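# Move three gears from furnace tray to table, upright

## Task

Lift each of the three gears off the furnace tray and set it standing on the table next to the tray with its smaller end facing up, then release all of them.

## Robot and tools

Robot: two arms, left_arm and right_arm, each a six-joint arm with a parallel two-finger gripper. The fingers point along the gripper's own +z axis and close along its y axis. The reported hand point (end_effector_position) sits between the finger pads, roughly 1 cm short of the fingertips. Bases in the scene frame: left_arm at (+0.018, +0.275, 0), right_arm at (-0.048, -0.344, 0).

Scene frame: origin on the table surface midway between the arms, +z up, +x away from the robot over the table, +y toward left_arm. The names left and right are labels only, not image sides.

execute_actions(actions): a list of up to 15 actions. Each action is a table of up to 15 rows; each row lasts one control step (1/30 s), and if there are fewer than 15 rows the final row is repeated until 15 steps pass. A row is one flat list of 14 numbers, each in [-1, 1], covering both arms even when only one moves: left_arm dx, dy, dz, rx, ry, rz, opening, then right_arm in the same seven-number order. dx..rz are offsets, not poses: they are expressed in that gripper's own axes and measured from the gripper's measured pose when the action began (for the first action in a call, the pose last reported in a result). Every row refers to that same start, not to the row before it. Scale: 1.0 equals 0.6 m of translation or 180 degrees; rx, ry, rz form a single rotation vector. Opening is absolute, not an offset: +1 fully open (0.094 m), -1 closed. An empty actions list just returns the current state and images.

move(target, speed, blocking): target is one 14-number row laid out exactly as above (offsets in gripper axes from the pose in the latest result that showed one, opening absolute). Each gripper follows a straight line to its target; both paths end together after 0.5 to 10 s, and anything longer is cut off at 10 s. Rotation takes the shorter way. speed is the path top speed in m/s, 0.002 to 0.5, default 0.25; rotation is capped at twice that in rad/s. Paths ignore obstacles and the other arm, and the real hand may lag, wander, or overshoot speed, especially near full extension. Faster contact means a harder hit, and aiming further past a contact presses harder. The opening is sent at the start. With blocking=false the result comes after 0.5 s while motion continues; until a result shows it has ended, further actions and moves are refused, so use wait or stop. The result adds a move: line with the ending (done, off_target, moving, held, fault) plus which limits applied, and each gripper's distance from its target. If only one arm is named, the other finished fine. limits=paced means the sent pose was clipped; limits=held means a check blocked some steps, after which the arm may move much faster than speed.

wait(seconds): 0 to 10 s, arms keep their last command; returns early if a running move ends. stop(): brakes a running move (needs room; fingers keep moving). zoom_image(camera, region): region [x0, y0, x1, y1] in pixels of that camera's latest image, at most 504 by 504; cameras are cam_head_left, cam_head_right, cam_high, cam_low, cam_left_wrist, cam_right_wrist, all 504x504. read_manual(section) only returns licence text. finished_scene(scene) ends the current scene (give its number); it is final, so call it only once the gears stand on the table and the grippers have let go.

Controller behaviour: each control step, the commanded pose is clipped to 70 mm and 16 degrees from the measured pose, then reached by damped inverse kinematics with position favoured over orientation. A distant target may need several actions, and after an action the arm only continues to its last clipped pose. Arms tend to finish a centimetre or more low, and repeated zero offsets let them sag; to hold an arm in place, send the correction back to its desired pose in the first call of a reply and zeros afterwards, aiming higher if it still sags. Elbows stop just before straight.

Result lines: the state line gives each gripper's position (m) and quat_wxyz in the scene frame (less exact at long reach). Hand target lines show where each arm is being driven. grip_measured is finger opening on the command scale (the last Joint positions value is the opening in metres); each gripper may read off by about 1 mm. To hold a part, command about 0.03 below grip_measured for a firm grip, less for a lighter one; pad force tops out around 50 to 62 N. A pose unreachable line means the clearance check altered or blocked that arm's command. HELD in step readings marks steps where an arm's row was held back. Joint torques are noisy, offset raw drive outputs. MOTOR HOT appears from 85 °C; at 100 °C an OVER-TEMPERATURE FAULT makes that arm drop everything until it cools, so avoid long heavy holding. A FAULT line marks an arm stop.

Cautions: never let the arms collide or press on each other; do not push, knock or drop anything off the table; avoid slips, slams and hard pushes; expect occasional brief tugs on held parts or nudges on loose ones. Set each gear down gently, upright with its small end up, and open the gripper before leaving.

Each tool is called after ">>>" as name([rows], argument=value, ...), one row to a line, values as JSON.

## Session

>>> execute_actions(actions=[])

Scene clock: 0.00 s.
left_arm: end_effector_position=(+0.7016, +0.5195, +0.1582) grip_measured=+1.000 end_effector_quat_wxyz=(+0.607, -0.245, +0.719, +0.231) | right_arm: end_effector_position=(+0.5306, -0.0846, +0.3084) grip_measured=+1.000 end_effector_quat_wxyz=(+0.505, +0.005, +0.838, +0.207)
Joint positions: left_arm=[ 0.216  1.932  1.173  0.586 -0.446 -0.04   0.094] | right_arm=[ 0.296  1.447  1.164 -0.133  0.047  0.416  0.094]
Joint velocities: left_arm=[-0.005 -0.005 -0.002 -0.007 -0.007  0.022  0.   ] | right_arm=[ 0.005 -0.005 -0.017 -0.002  0.081  0.037  0.   ]
Joint torques (N m, as the arm reports them, + toward a larger angle): no reading
Motor temperatures (°C, as the motors report them): left_arm=[24 25 26 28 26 25] | right_arm=[28 27 28 27 26 26]
Hand target (left_arm): +0.707, +0.521, +0.166; +0.614, -0.246, +0.713, +0.231
Hand target (right_arm): +0.535, -0.082, +0.335; +0.523, +0.005, +0.825, +0.216

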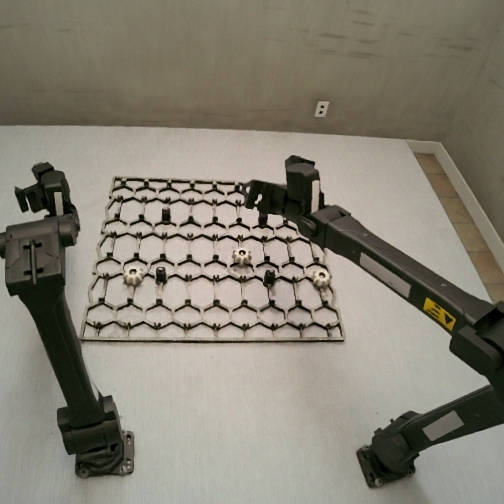

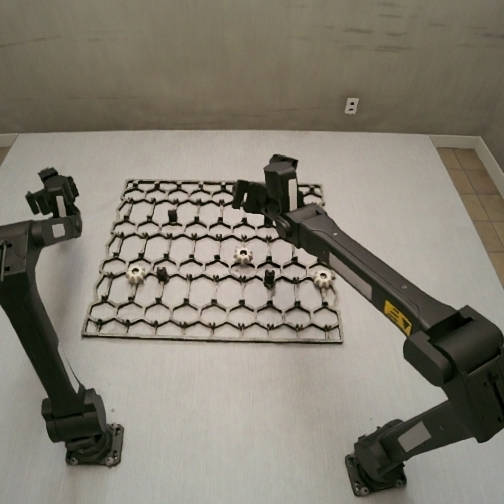

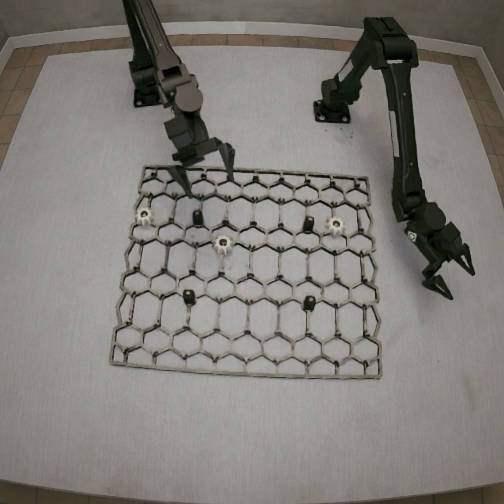

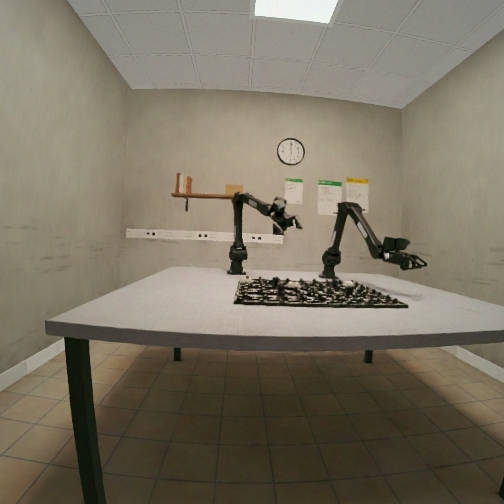

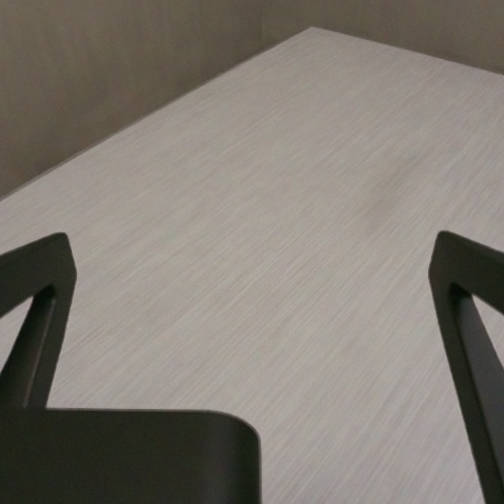

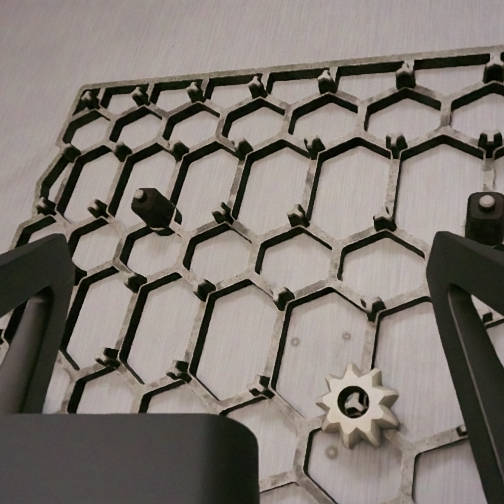

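>>> zoom_image(camera="cam_high", region=[110, 180, 370, 280])

>>> zoom_image(camera="cam_head_left", region=[100, 230, 350, 310])

Region (110, 180, 370, 280) of cam_high's 504x504 image, scaled by 1.938, with more detail than that image has; it fills the top 194 rows of this view, and the rest is white.

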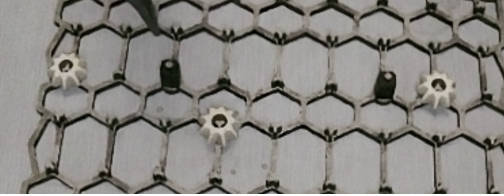

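Region (100, 230, 350, 310) of cam_head_left's 504x504 image, scaled by 2.016, with more detail than that image has; it fills the top 161 rows of this view, and the rest is white.

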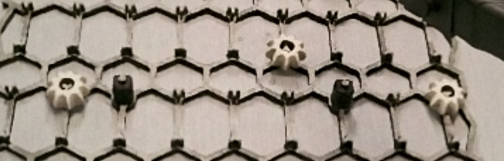

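>>> move(target=[0,0,0,0.163,0.427,0.173,1, 0,0,0,0.139,0.340,-0.003,1], speed=0.5)

Scene clock: 3.90 s.
left_arm: end_effector_position=(+0.6934, +0.5080, +0.1635) grip_measured=+1.000 end_effector_quat_wxyz=(+0.004, -0.009, +1.000, +0.007) | right_arm: end_effector_position=(+0.5172, -0.0829, +0.2849) grip_measured=+1.000 end_effector_quat_wxyz=(+0.038, -0.010, +0.999, +0.014)
Joint positions: left_arm=[ 0.304  2.335  2.474 -1.696 -0.01   0.311  0.094] | right_arm=[ 0.296  1.96   2.157 -1.687  0.005  0.416  0.094]
Joint velocities: left_arm=[-0.005 -0.005  0.002 -0.002  0.051  0.051  0.   ] | right_arm=[-0.015  0.005  0.012 -0.007  0.007  0.007  0.   ]
Joint torques (N m, as the arm reports them, + toward a larger angle): left_arm=[  0.63 -24.58  14.14  -0.32  -0.02   0.16] | right_arm=[ -3.74 -18.76  14.45  -0.18  -0.1   -0.1 ]
Motor temperatures (°C, as the motors report them): left_arm=[24 25 27 28 26 25] | right_arm=[28 27 29 27 26 26]
Hand target (left_arm): +0.696, +0.518, +0.160; +0.006, -0.010, +1.000, +0.006
Hand target (right_arm): +0.529, -0.086, +0.306; +0.060, -0.003, +0.998, +0.026
Off the commanded pose (left_arm): 0.015 m, 1 deg.
Off the commanded pose (right_arm): 0.027 m, 5 deg.
joint sent to its limit (left arm) — the command would take joint 4 (wrist pitch) past its lower limit, so that joint was sent only as far as its limit.
joint sent to its limit (right arm) — the command would take joint 4 (wrist pitch) past its lower limit, so that joint was sent only as far as its limit.
move: off_target (left_arm, right_arm)
camera_calibration (this result's frames):
cam_left_wrist: T_world_to_cam=[[0.0149212, -0.999824, -0.0113823, 0.49752], [-0.822478, -0.0187464, 0.568488, 0.48959], [-0.568602, 0.000879174, -0.822613, 0.651981], [0, 0, 0, 1]] pos_world=[0.765971, 0.506037, 0.263664]
cam_right_wrist: T_world_to_cam=[[0.0351547, -0.998879, -0.0316933, -0.0954092], [-0.854784, -0.0464839, 0.516898, 0.29824], [-0.517792, 0.0089195, -0.85546, 0.639644], [0, 0, 0, 1]] pos_world=[0.589488, -0.0871442, 0.390006]

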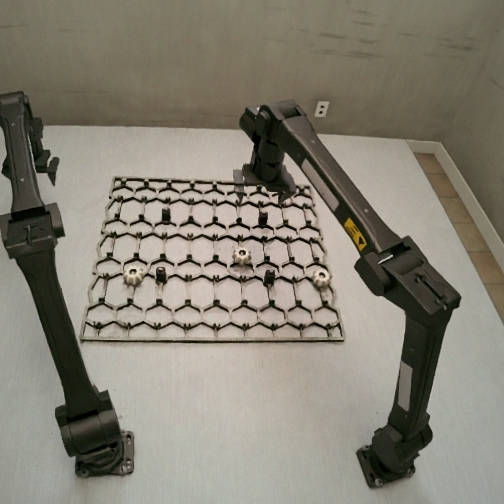

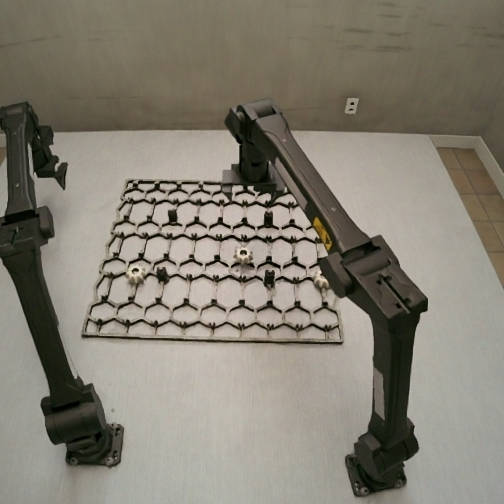

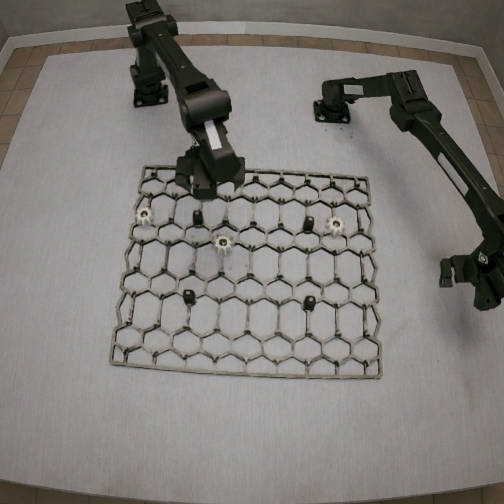

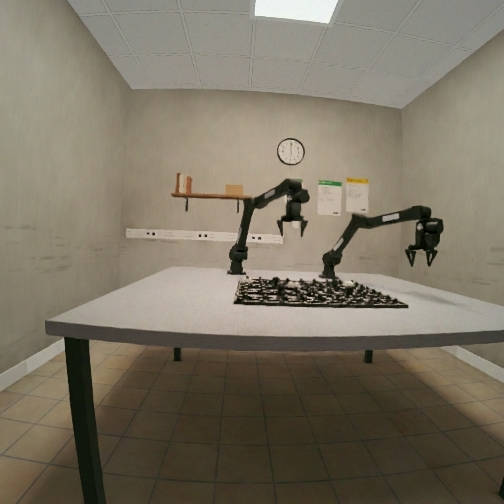

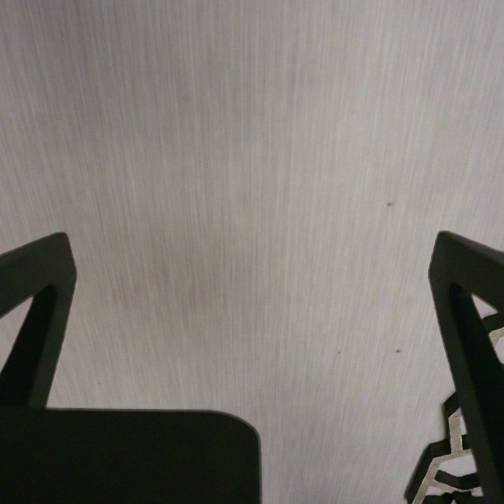

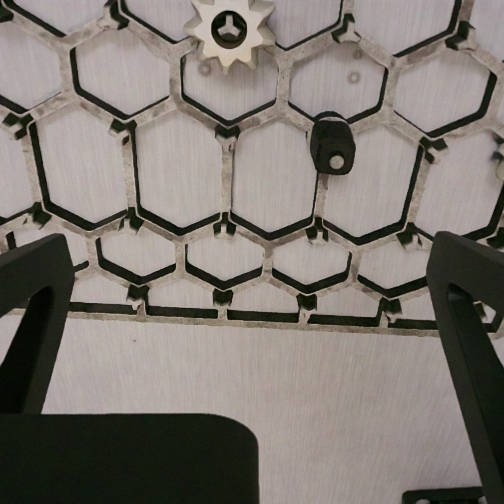

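>>> move(target=[0.372,-0.503,0.09,0,0,0,1, -0.018,-0.02,0.30,0,0.02,0,1], speed=0.4)

Scene clock: 5.67 s.
left_arm: end_effector_position=(+0.4660, +0.2041, +0.0888) grip_measured=+1.000 end_effector_quat_wxyz=(-0.017, +0.001, +1.000, +0.012) | right_arm: end_effector_position=(+0.5358, -0.0815, +0.1050) grip_measured=+1.000 end_effector_quat_wxyz=(+0.003, -0.013, +1.000, +0.010)
Joint positions: left_arm=[-0.189  1.652  1.196 -1.153 -0.018 -0.162  0.094] | right_arm=[ 0.28   2.072  1.864 -1.35  -0.016  0.394  0.094]
Joint velocities: left_arm=[-0.005  0.005  0.007 -0.012 -0.022 -0.066  0.   ] | right_arm=[-0.005 -0.005 -0.002 -0.012  0.022 -0.095  0.   ]
Joint torques (N m, as the arm reports them, + toward a larger angle): left_arm=[  0.6  -17.65   9.65   0.65  -0.27  -0.07] | right_arm=[ -3.87 -21.06   8.79   0.49  -0.04  -0.11]
Motor temperatures (°C, as the motors report them): left_arm=[24 25 27 28 26 25] | right_arm=[28 28 29 27 26 26]
Hand target (left_arm): +0.473, +0.208, +0.099; +0.002, -0.009, +1.000, +0.011
Hand target (right_arm): +0.541, -0.089, +0.106; +0.007, -0.010, +1.000, +0.014
Off the commanded pose (left_arm): 0.018 m, 3 deg.
Off the commanded pose (right_arm): 0.010 m, 1 deg.
move: off_target (left_arm)
camera_calibration (this result's frames):
cam_left_wrist: T_world_to_cam=[[-0.00605309, -0.999764, -0.0208707, 0.206797], [-0.797137, -0.00777734, 0.603749, 0.322158], [-0.603769, 0.0202913, -0.796901, 0.471556], [0, 0, 0, 1]] pos_world=[0.542766, 0.199685, 0.185597]
cam_right_wrist: T_world_to_cam=[[0.0402554, -0.998891, -0.0244261, -0.103899], [-0.815735, -0.0469719, 0.576515, 0.379879], [-0.577023, -0.00328261, -0.816721, 0.522049], [0, 0, 0, 1]] pos_world=[0.615297, -0.0842268, 0.204825]

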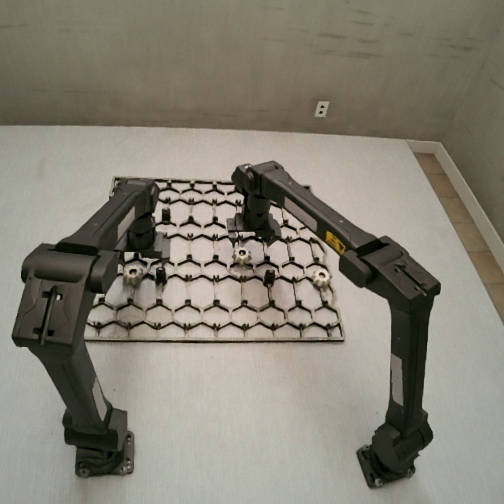

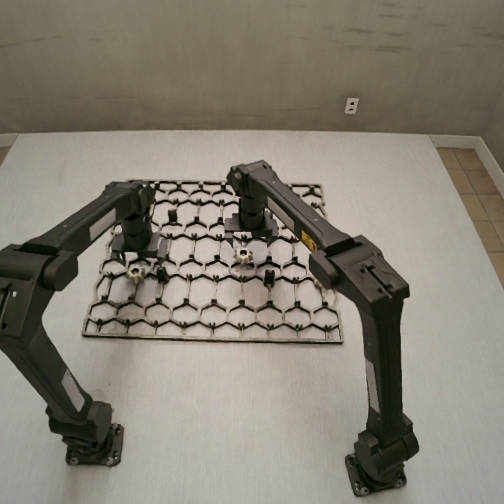

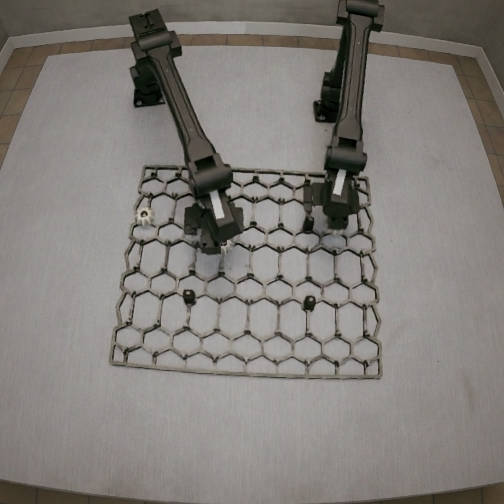

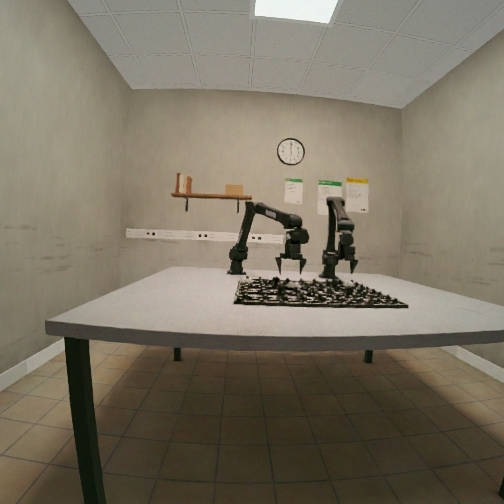

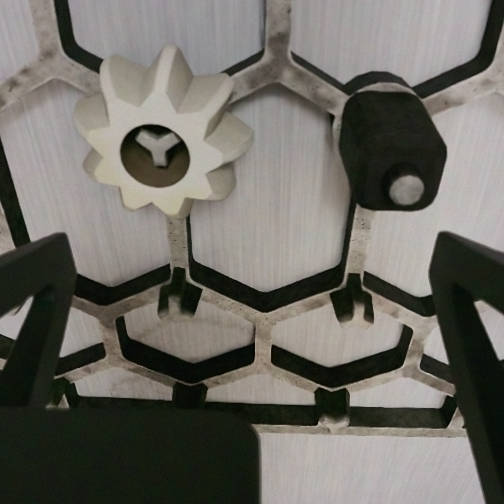

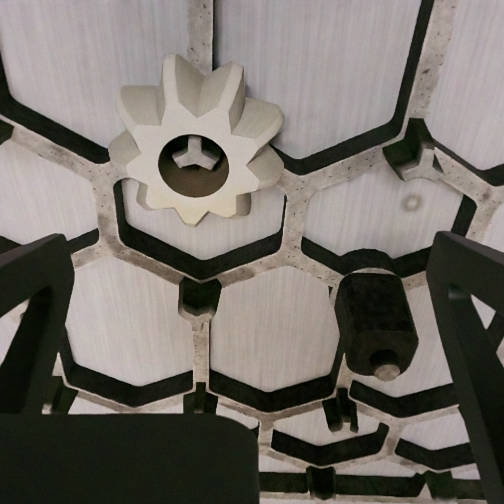

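>>> move(target=[-0.012,0.047,0.0,0,-0.01,0,0.6, -0.005,0.031,0.03,0,0,0,0.6], speed=0.2)

>>> move(target=[0,0,0.09,0,0,0,0.6, 0,0,0.09,0,0,0,0.6], speed=0.1)

Scene clock: 6.83 s.
left_arm: end_effector_position=(+0.4698, +0.2292, +0.0850) grip_measured=+0.602 end_effector_quat_wxyz=(-0.013, -0.001, +1.000, +0.010) | right_arm: end_effector_position=(+0.5348, -0.0745, +0.0890) grip_measured=+0.602 end_effector_quat_wxyz=(-0.004, -0.010, +1.000, +0.007)
Joint positions: left_arm=[-0.133  1.652  1.185 -1.133 -0.018 -0.109  0.075] | right_arm=[ 0.291  2.098  1.864 -1.338 -0.016  0.41   0.075]
Joint velocities: left_arm=[-0.024 -0.005  0.012 -0.002  0.037 -0.022 -0.   ] | right_arm=[-0.005 -0.015  0.022 -0.012 -0.022 -0.066 -0.001]
Joint torques (N m, as the arm reports them, + toward a larger angle): left_arm=[ -0.27 -16.24   9.08   0.76  -0.24   0.09] | right_arm=[ -2.39 -18.61  10.25   0.22   0.01   0.03]
Motor temperatures (°C, as the motors report them): left_arm=[24 25 27 28 26 25] | right_arm=[28 28 29 27 26 26]
Hand target (left_arm): +0.474, +0.232, +0.089; -0.001, +0.001, +1.000, +0.011
Hand target (right_arm): +0.538, -0.062, +0.088; +0.002, -0.013, +1.000, +0.010
Off the commanded pose (left_arm): 0.006 m, 1 deg.
Off the commanded pose (right_arm): 0.013 m, 1 deg.
move: off_target (right_arm)
camera_calibration (this result's frames):
cam_left_wrist: T_world_to_cam=[[-0.00243292, -0.999828, -0.0184093, 0.229903], [-0.802116, -0.00904226, 0.5971, 0.330835], [-0.597163, 0.0162191, -0.801956, 0.468632], [0, 0, 0, 1]] pos_world=[0.545777, 0.225254, 0.182513]
cam_right_wrist: T_world_to_cam=[[0.0346361, -0.999218, -0.0190796, -0.0946844], [-0.808324, -0.0392358, 0.587429, 0.3843], [-0.587719, -0.00492374, -0.80905, 0.513306], [0, 0, 0, 1]] pos_world=[0.615598, -0.0770046, 0.187734]

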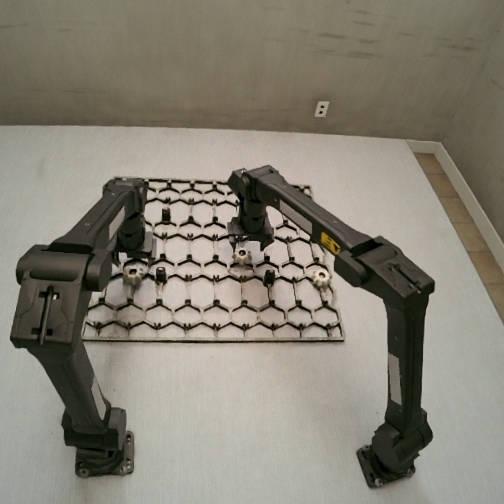

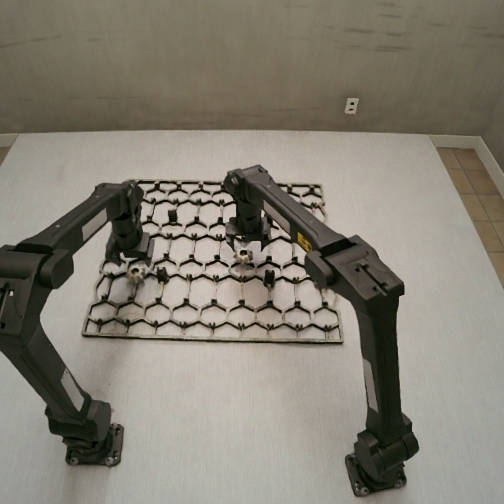

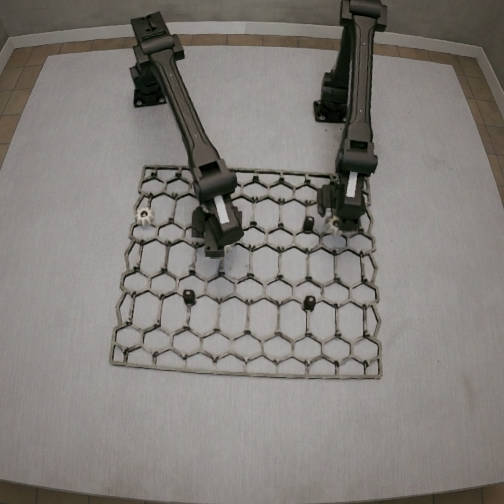

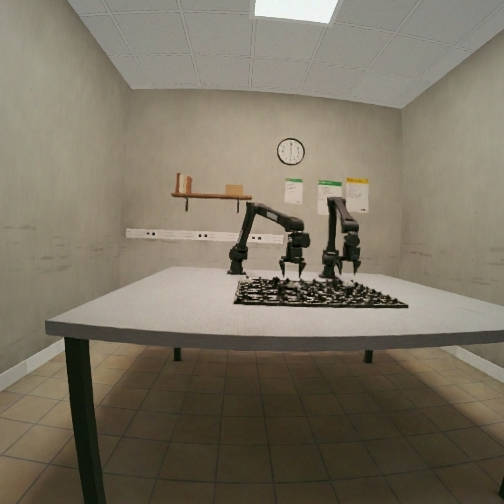

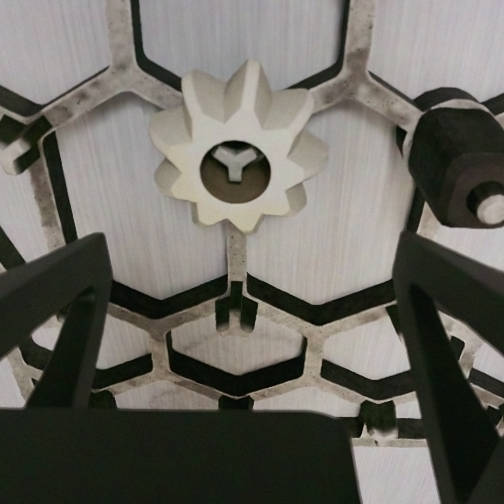

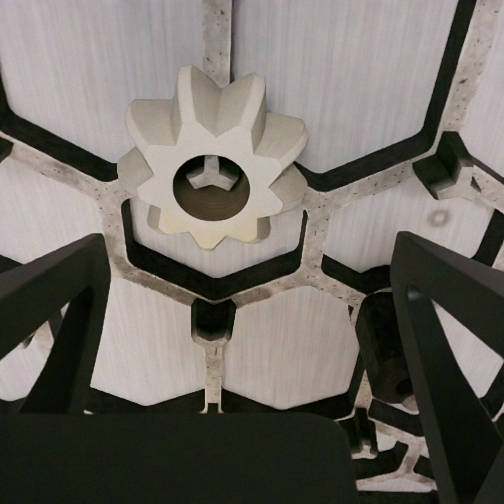

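Scene clock: 7.77 s.
left_arm: end_effector_position=(+0.4658, +0.2296, +0.0381) grip_measured=+0.602 end_effector_quat_wxyz=(-0.012, -0.001, +1.000, +0.010) | right_arm: end_effector_position=(+0.5376, -0.0711, +0.0544) grip_measured=+0.602 end_effector_quat_wxyz=(+0.008, -0.011, +1.000, +0.016)
Joint positions: left_arm=[-0.133  1.704  1.113 -1.005 -0.018 -0.109  0.075] | right_arm=[ 0.292  2.117  1.801 -1.228 -0.023  0.41   0.075]
Joint velocities: left_arm=[-0.024  0.005 -0.012 -0.002  0.022  0.022  0.   ] | right_arm=[ 0.005 -0.005  0.002  0.002 -0.022 -0.022 -0.001]
Joint torques (N m, as the arm reports them, + toward a larger angle): left_arm=[ -0.7  -13.24   9.05   0.83  -0.12   0.04] | right_arm=[ -3.18 -19.76   7.81   0.34   0.31  -0.09]
Motor temperatures (°C, as the motors report them): left_arm=[24 25 27 28 26 25] | right_arm=[28 28 29 27 26 26]
Hand target (left_arm): +0.469, +0.231, +0.031; -0.013, -0.001, +1.000, +0.010
Hand target (right_arm): +0.534, -0.073, +0.035; -0.004, -0.010, +1.000, +0.007
Off the commanded pose (left_arm): 0.008 m, 0 deg.
Off the commanded pose (right_arm): 0.020 m, 2 deg.
move: off_target (right_arm)
camera_calibration (this result's frames):
cam_left_wrist: T_world_to_cam=[[-0.00238442, -0.999833, -0.0181285, 0.229428], [-0.803698, -0.00887104, 0.594971, 0.356451], [-0.595032, 0.0159885, -0.803543, 0.427719], [0, 0, 0, 1]] pos_world=[0.541533, 0.225714, 0.135772]
cam_right_wrist: T_world_to_cam=[[0.0365089, -0.998669, -0.0364257, -0.0920601], [-0.821628, -0.0507453, 0.56776, 0.414453], [-0.568853, 0.00920005, -0.822388, 0.478572], [0, 0, 0, 1]] pos_world=[0.616125, -0.0753089, 0.154908]

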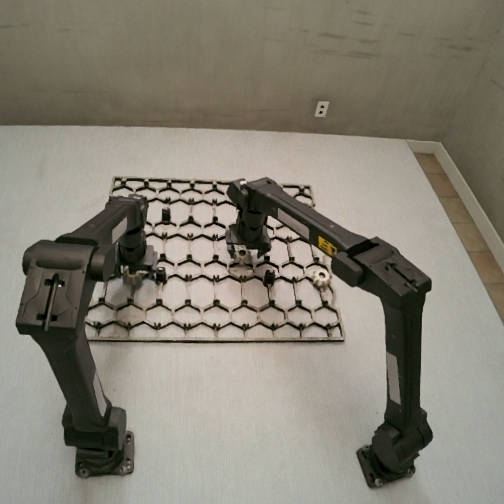

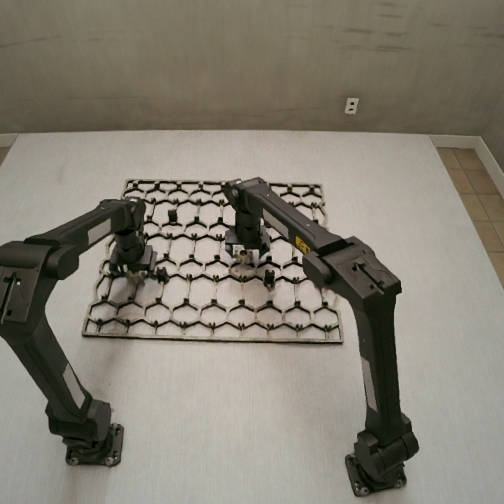

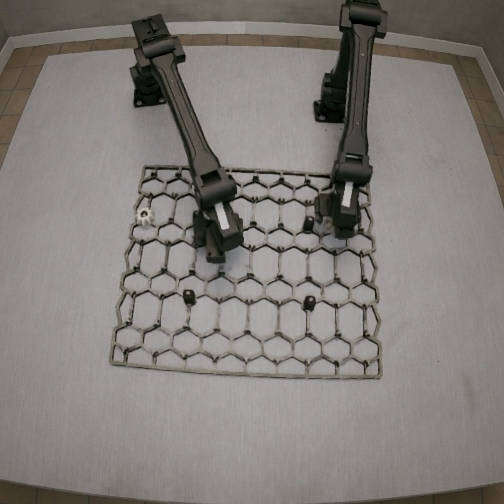

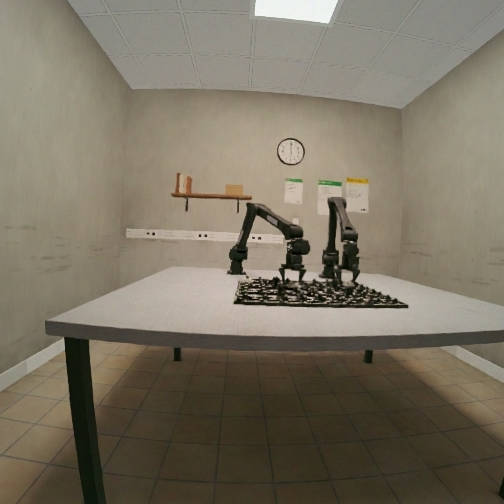

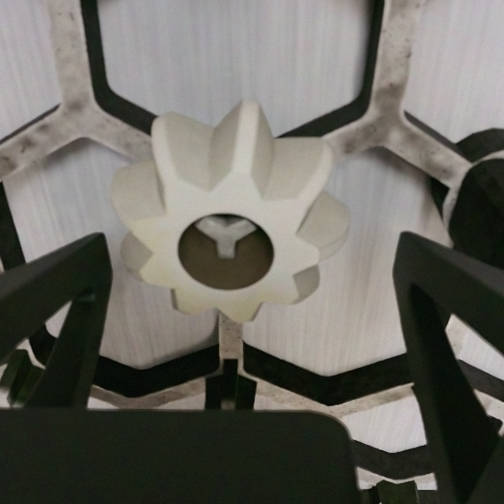

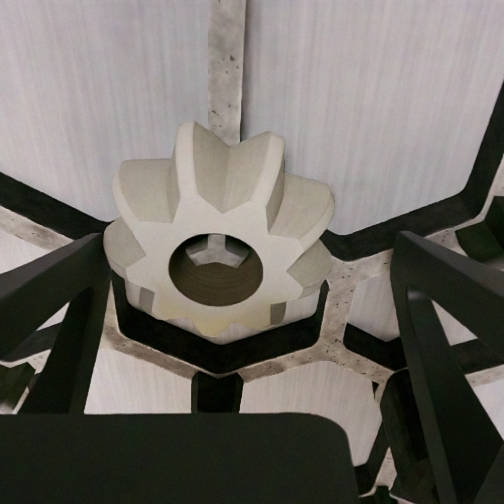

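>>> move(target=[-0.01,0.01,0.012,0,0,0,0.6, 0,0.03,-0.01,0,0,0,0.8], speed=0.1)

>>> move(target=[0,0,0.005,0,0,0,0.6, 0,0,0.05,0,0,0,0.8], speed=0.1)

Scene clock: 8.80 s.
left_arm: end_effector_position=(+0.4658, +0.2299, +0.0381) grip_measured=+0.602 end_effector_quat_wxyz=(-0.012, +0.001, +1.000, +0.010) | right_arm: end_effector_position=(+0.5309, -0.0669, +0.0543) grip_measured=+0.798 end_effector_quat_wxyz=(-0.000, -0.008, +1.000, +0.012)
Joint positions: left_arm=[-0.132  1.704  1.113 -1.005 -0.018 -0.104  0.075] | right_arm=[ 0.303  2.117  1.801 -1.245 -0.023  0.425  0.084]
Joint velocities: left_arm=[ 0.005 -0.005  0.017  0.002  0.066 -0.022 -0.001] | right_arm=[ 0.005 -0.005 -0.002  0.002 -0.051 -0.022  0.   ]
Joint torques (N m, as the arm reports them, + toward a larger angle): left_arm=[  1.05 -13.98   9.23   0.84  -0.13   0.14] | right_arm=[ -1.21 -19.39  11.81  -0.47   0.07   0.04]
Motor temperatures (°C, as the motors report them): left_arm=[24 25 27 28 26 25] | right_arm=[28 28 29 27 26 26]
Hand target (left_arm): +0.472, +0.236, +0.031; -0.012, -0.001, +1.000, +0.010
Hand target (right_arm): +0.537, -0.053, +0.061; +0.008, -0.011, +1.000, +0.017
Off the commanded pose (left_arm): 0.011 m, 0 deg.
Off the commanded pose (right_arm): 0.016 m, 1 deg.
move: off_target (left_arm, right_arm)
camera_calibration (this result's frames):
cam_left_wrist: T_world_to_cam=[[-0.00657933, -0.999816, -0.0180113, 0.231716], [-0.803667, -0.00543107, 0.595054, 0.355673], [-0.595042, 0.0183901, -0.803484, 0.427185], [0, 0, 0, 1]] pos_world=[0.541561, 0.225749, 0.135764]
cam_right_wrist: T_world_to_cam=[[0.03064, -0.99909, -0.0296714, -0.0849283], [-0.812482, -0.0421855, 0.581458, 0.404138], [-0.58218, 0.00629157, -0.813035, 0.481006], [0, 0, 0, 1]] pos_world=[0.61099, -0.0708285, 0.153566]

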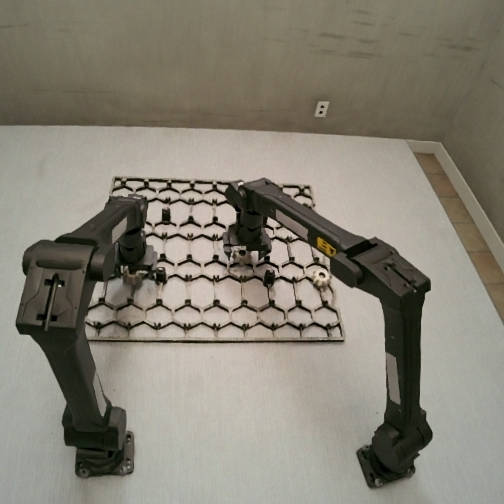

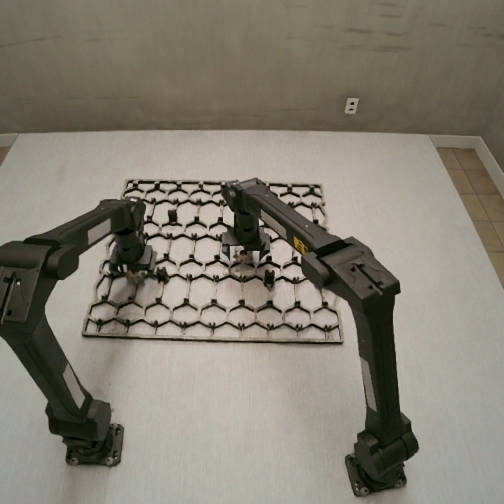

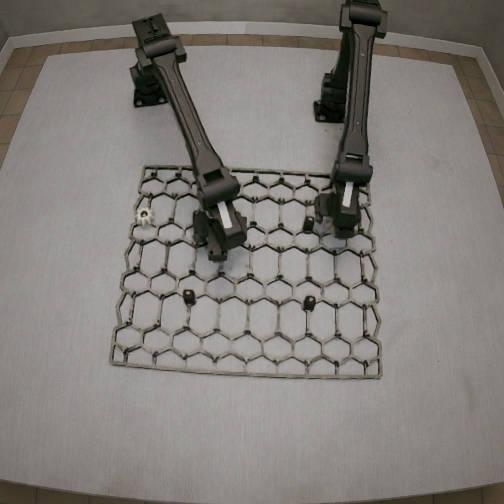

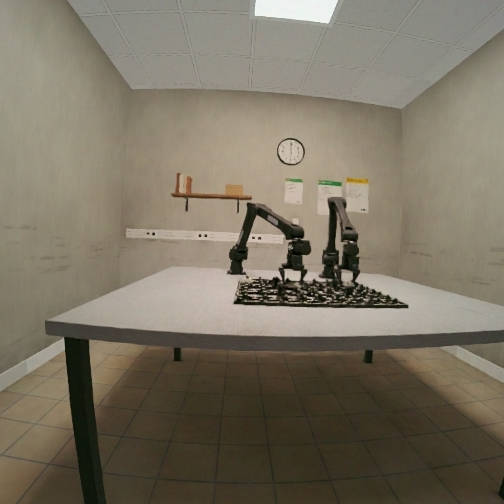

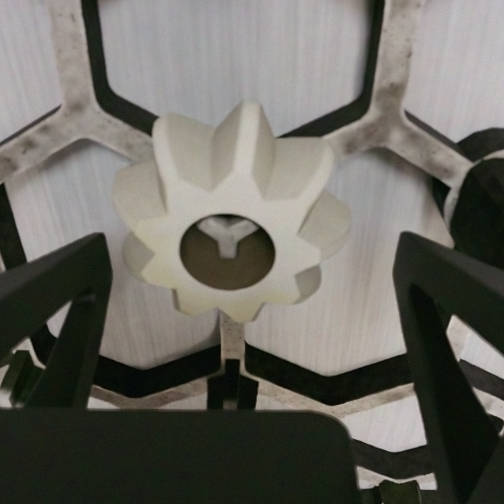

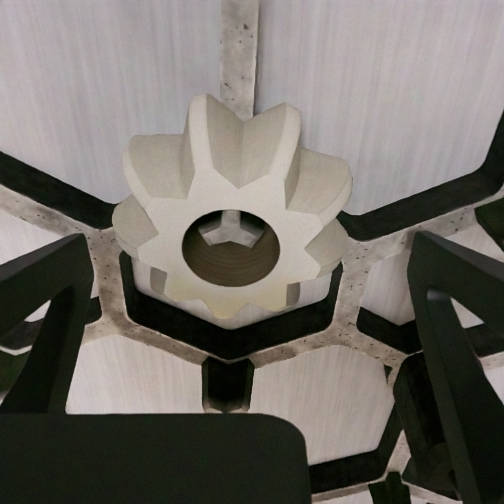

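Scene clock: 9.50 s.
left_arm: end_effector_position=(+0.4658, +0.2299, +0.0381) grip_measured=+0.602 end_effector_quat_wxyz=(-0.012, +0.002, +1.000, +0.010) | right_arm: end_effector_position=(+0.5331, -0.0658, +0.0424) grip_measured=+0.798 end_effector_quat_wxyz=(+0.009, -0.008, +1.000, +0.017)
Joint positions: left_arm=[-0.132  1.704  1.113 -1.005 -0.018 -0.104  0.075] | right_arm=[ 0.303  2.121  1.775 -1.195 -0.023  0.426  0.084]
Joint velocities: left_arm=[-0.015 -0.005 -0.017  0.017 -0.037  0.007 -0.   ] | right_arm=[-0.005 -0.015  0.002  0.002 -0.037 -0.051  0.001]
Joint torques (N m, as the arm reports them, + toward a larger angle): left_arm=[ -0.59 -15.13   8.33   0.58  -0.12   0.  ] | right_arm=[ -2.73 -18.13   7.83   0.54   0.04  -0.07]
Motor temperatures (°C, as the motors report them): left_arm=[24 25 27 28 26 25] | right_arm=[28 28 29 27 26 26]
Hand target (left_arm): +0.466, +0.230, +0.035; -0.012, +0.002, +1.000, +0.010
Hand target (right_arm): +0.530, -0.066, +0.024; -0.001, -0.008, +1.000, +0.012
Off the commanded pose (left_arm): 0.003 m, 0 deg.
Off the commanded pose (right_arm): 0.018 m, 1 deg.
move: off_target (right_arm)
camera_calibration (this result's frames):
cam_left_wrist: T_world_to_cam=[[-0.00696069, -0.999814, -0.0180022, 0.231893], [-0.803665, -0.0051193, 0.59506, 0.3556], [-0.595042, 0.0186098, -0.803479, 0.427134], [0, 0, 0, 1]] pos_world=[0.54156, 0.225721, 0.135764]
cam_right_wrist: T_world_to_cam=[[0.0308879, -0.998804, -0.0378984, -0.0840342], [-0.823176, -0.0469269, 0.565843, 0.418991], [-0.566945, 0.0137193, -0.823641, 0.465503], [0, 0, 0, 1]] pos_world=[0.611414, -0.0706582, 0.14314]

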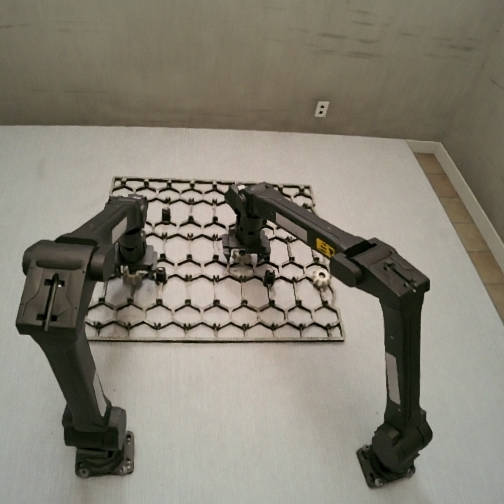

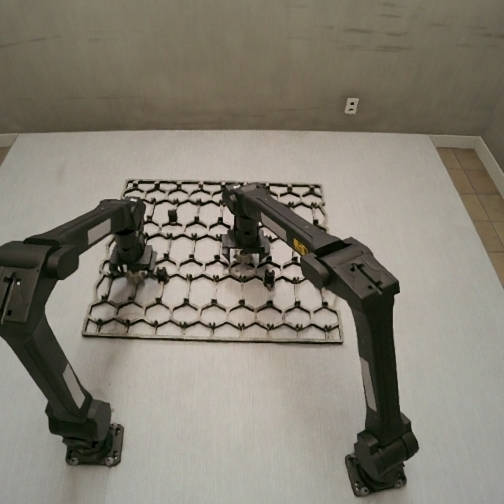

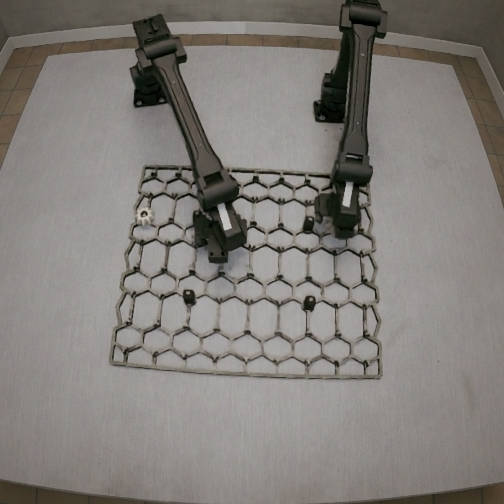

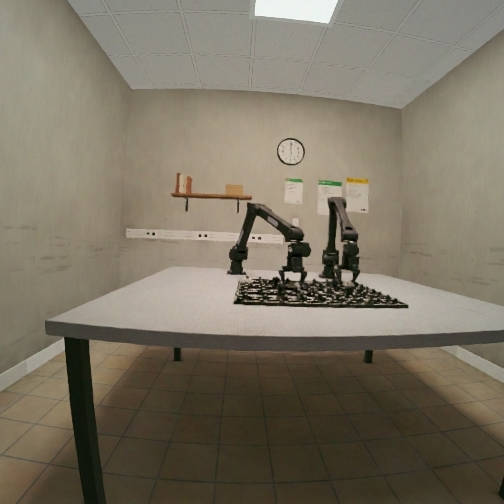

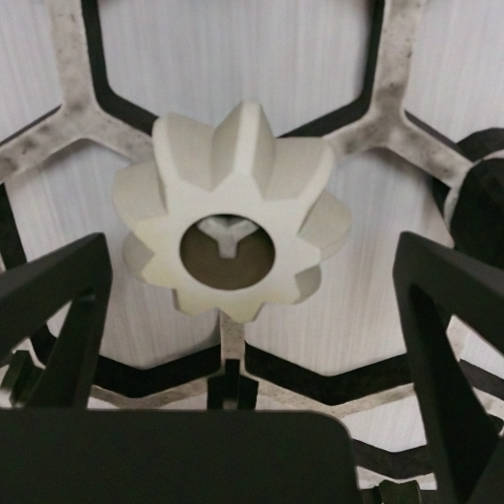

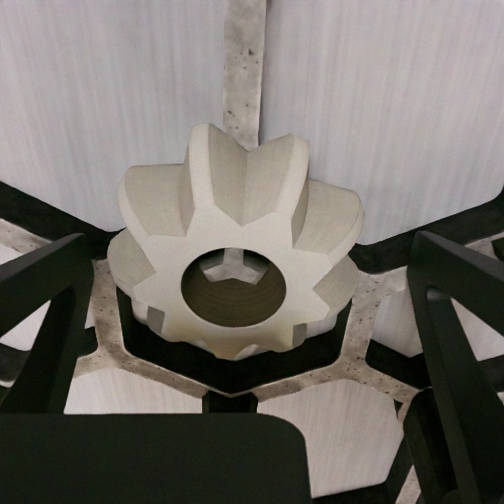

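>>> move(target=[0,0,0,0,0,0,-0.2, 0,0,0.01,0,0,0,-0.2])

Scene clock: 10.27 s.
left_arm: end_effector_position=(+0.4652, +0.2348, +0.0382) grip_measured=+0.064 end_effector_quat_wxyz=(-0.012, -0.001, +1.000, +0.017) | right_arm: end_effector_position=(+0.5327, -0.0631, +0.0425) grip_measured=+0.211 end_effector_quat_wxyz=(+0.009, -0.010, +1.000, +0.019)
Joint positions: left_arm=[-0.127  1.703  1.111 -1.007 -0.032 -0.104  0.05 ] | right_arm=[ 0.306  2.121  1.775 -1.192 -0.027  0.425  0.057]
Joint velocities: left_arm=[ 0.005 -0.015 -0.002  0.022  0.022 -0.022  0.001] | right_arm=[ 0.005 -0.005  0.002  0.007 -0.037  0.007 -0.   ]
Joint torques (N m, as the arm reports them, + toward a larger angle): left_arm=[ -1.03 -15.65   8.62   0.11   0.29   0.03] | right_arm=[ -3.19 -20.56   7.89   0.44   0.21  -0.1 ]
Motor temperatures (°C, as the motors report them): left_arm=[24 25 27 28 26 25] | right_arm=[28 28 29 27 26 26]
Hand target (left_arm): +0.466, +0.230, +0.038; -0.012, +0.001, +1.000, +0.010
Hand target (right_arm): +0.533, -0.066, +0.036; +0.009, -0.008, +1.000, +0.017
Off the commanded pose (left_arm): 0.005 m, 1 deg.
Off the commanded pose (right_arm): 0.007 m, 0 deg.
move: done
camera_calibration (this result's frames):
cam_left_wrist: T_world_to_cam=[[-0.0016292, -0.99949, -0.0318952, 0.234712], [-0.803106, -0.0176965, 0.595573, 0.35778], [-0.595834, 0.0265855, -0.802667, 0.425234], [0, 0, 0, 1]] pos_world=[0.541087, 0.229618, 0.135723]
cam_right_wrist: T_world_to_cam=[[0.0344826, -0.998497, -0.0426013, -0.0830311], [-0.823641, -0.052536, 0.564672, 0.418661], [-0.566062, 0.0156168, -0.824215, 0.464912], [0, 0, 0, 1]] pos_world=[0.610859, -0.0681719, 0.143244]

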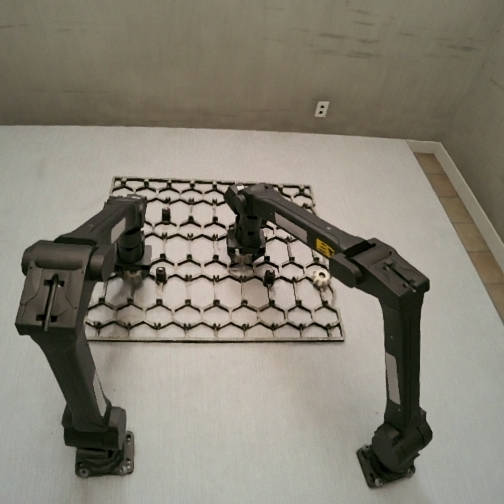

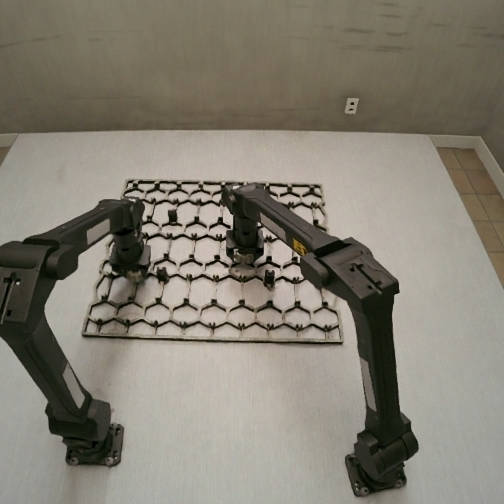

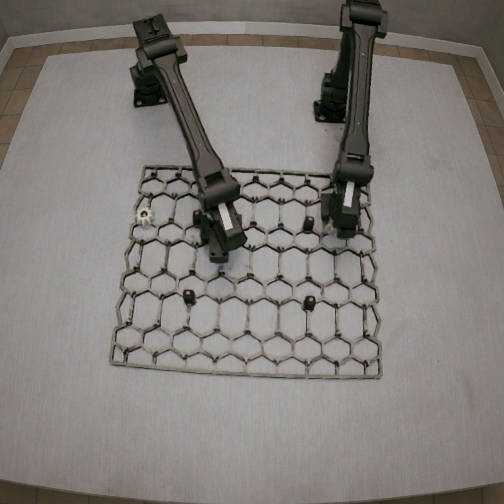

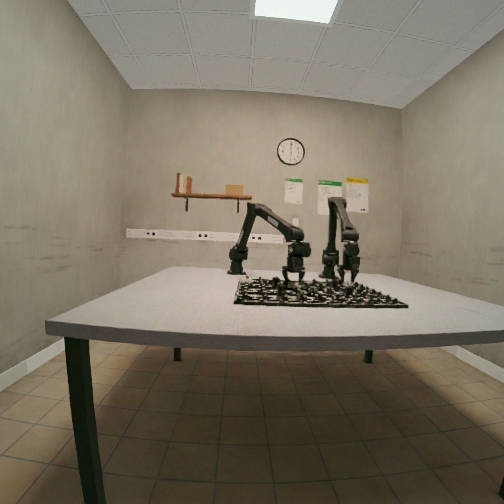

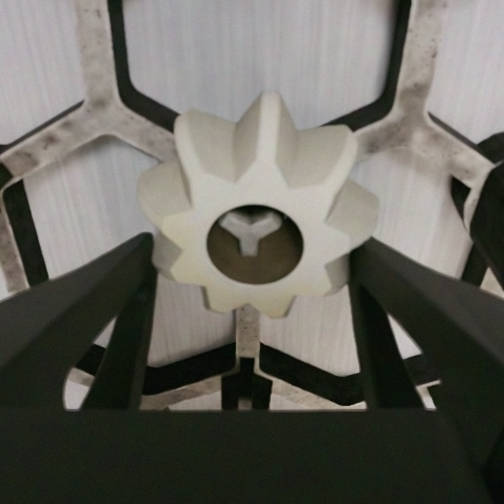

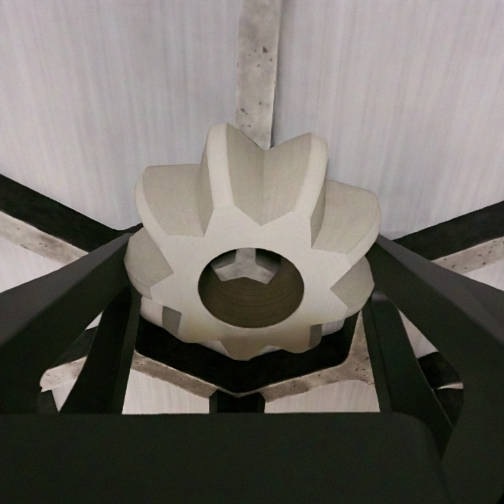

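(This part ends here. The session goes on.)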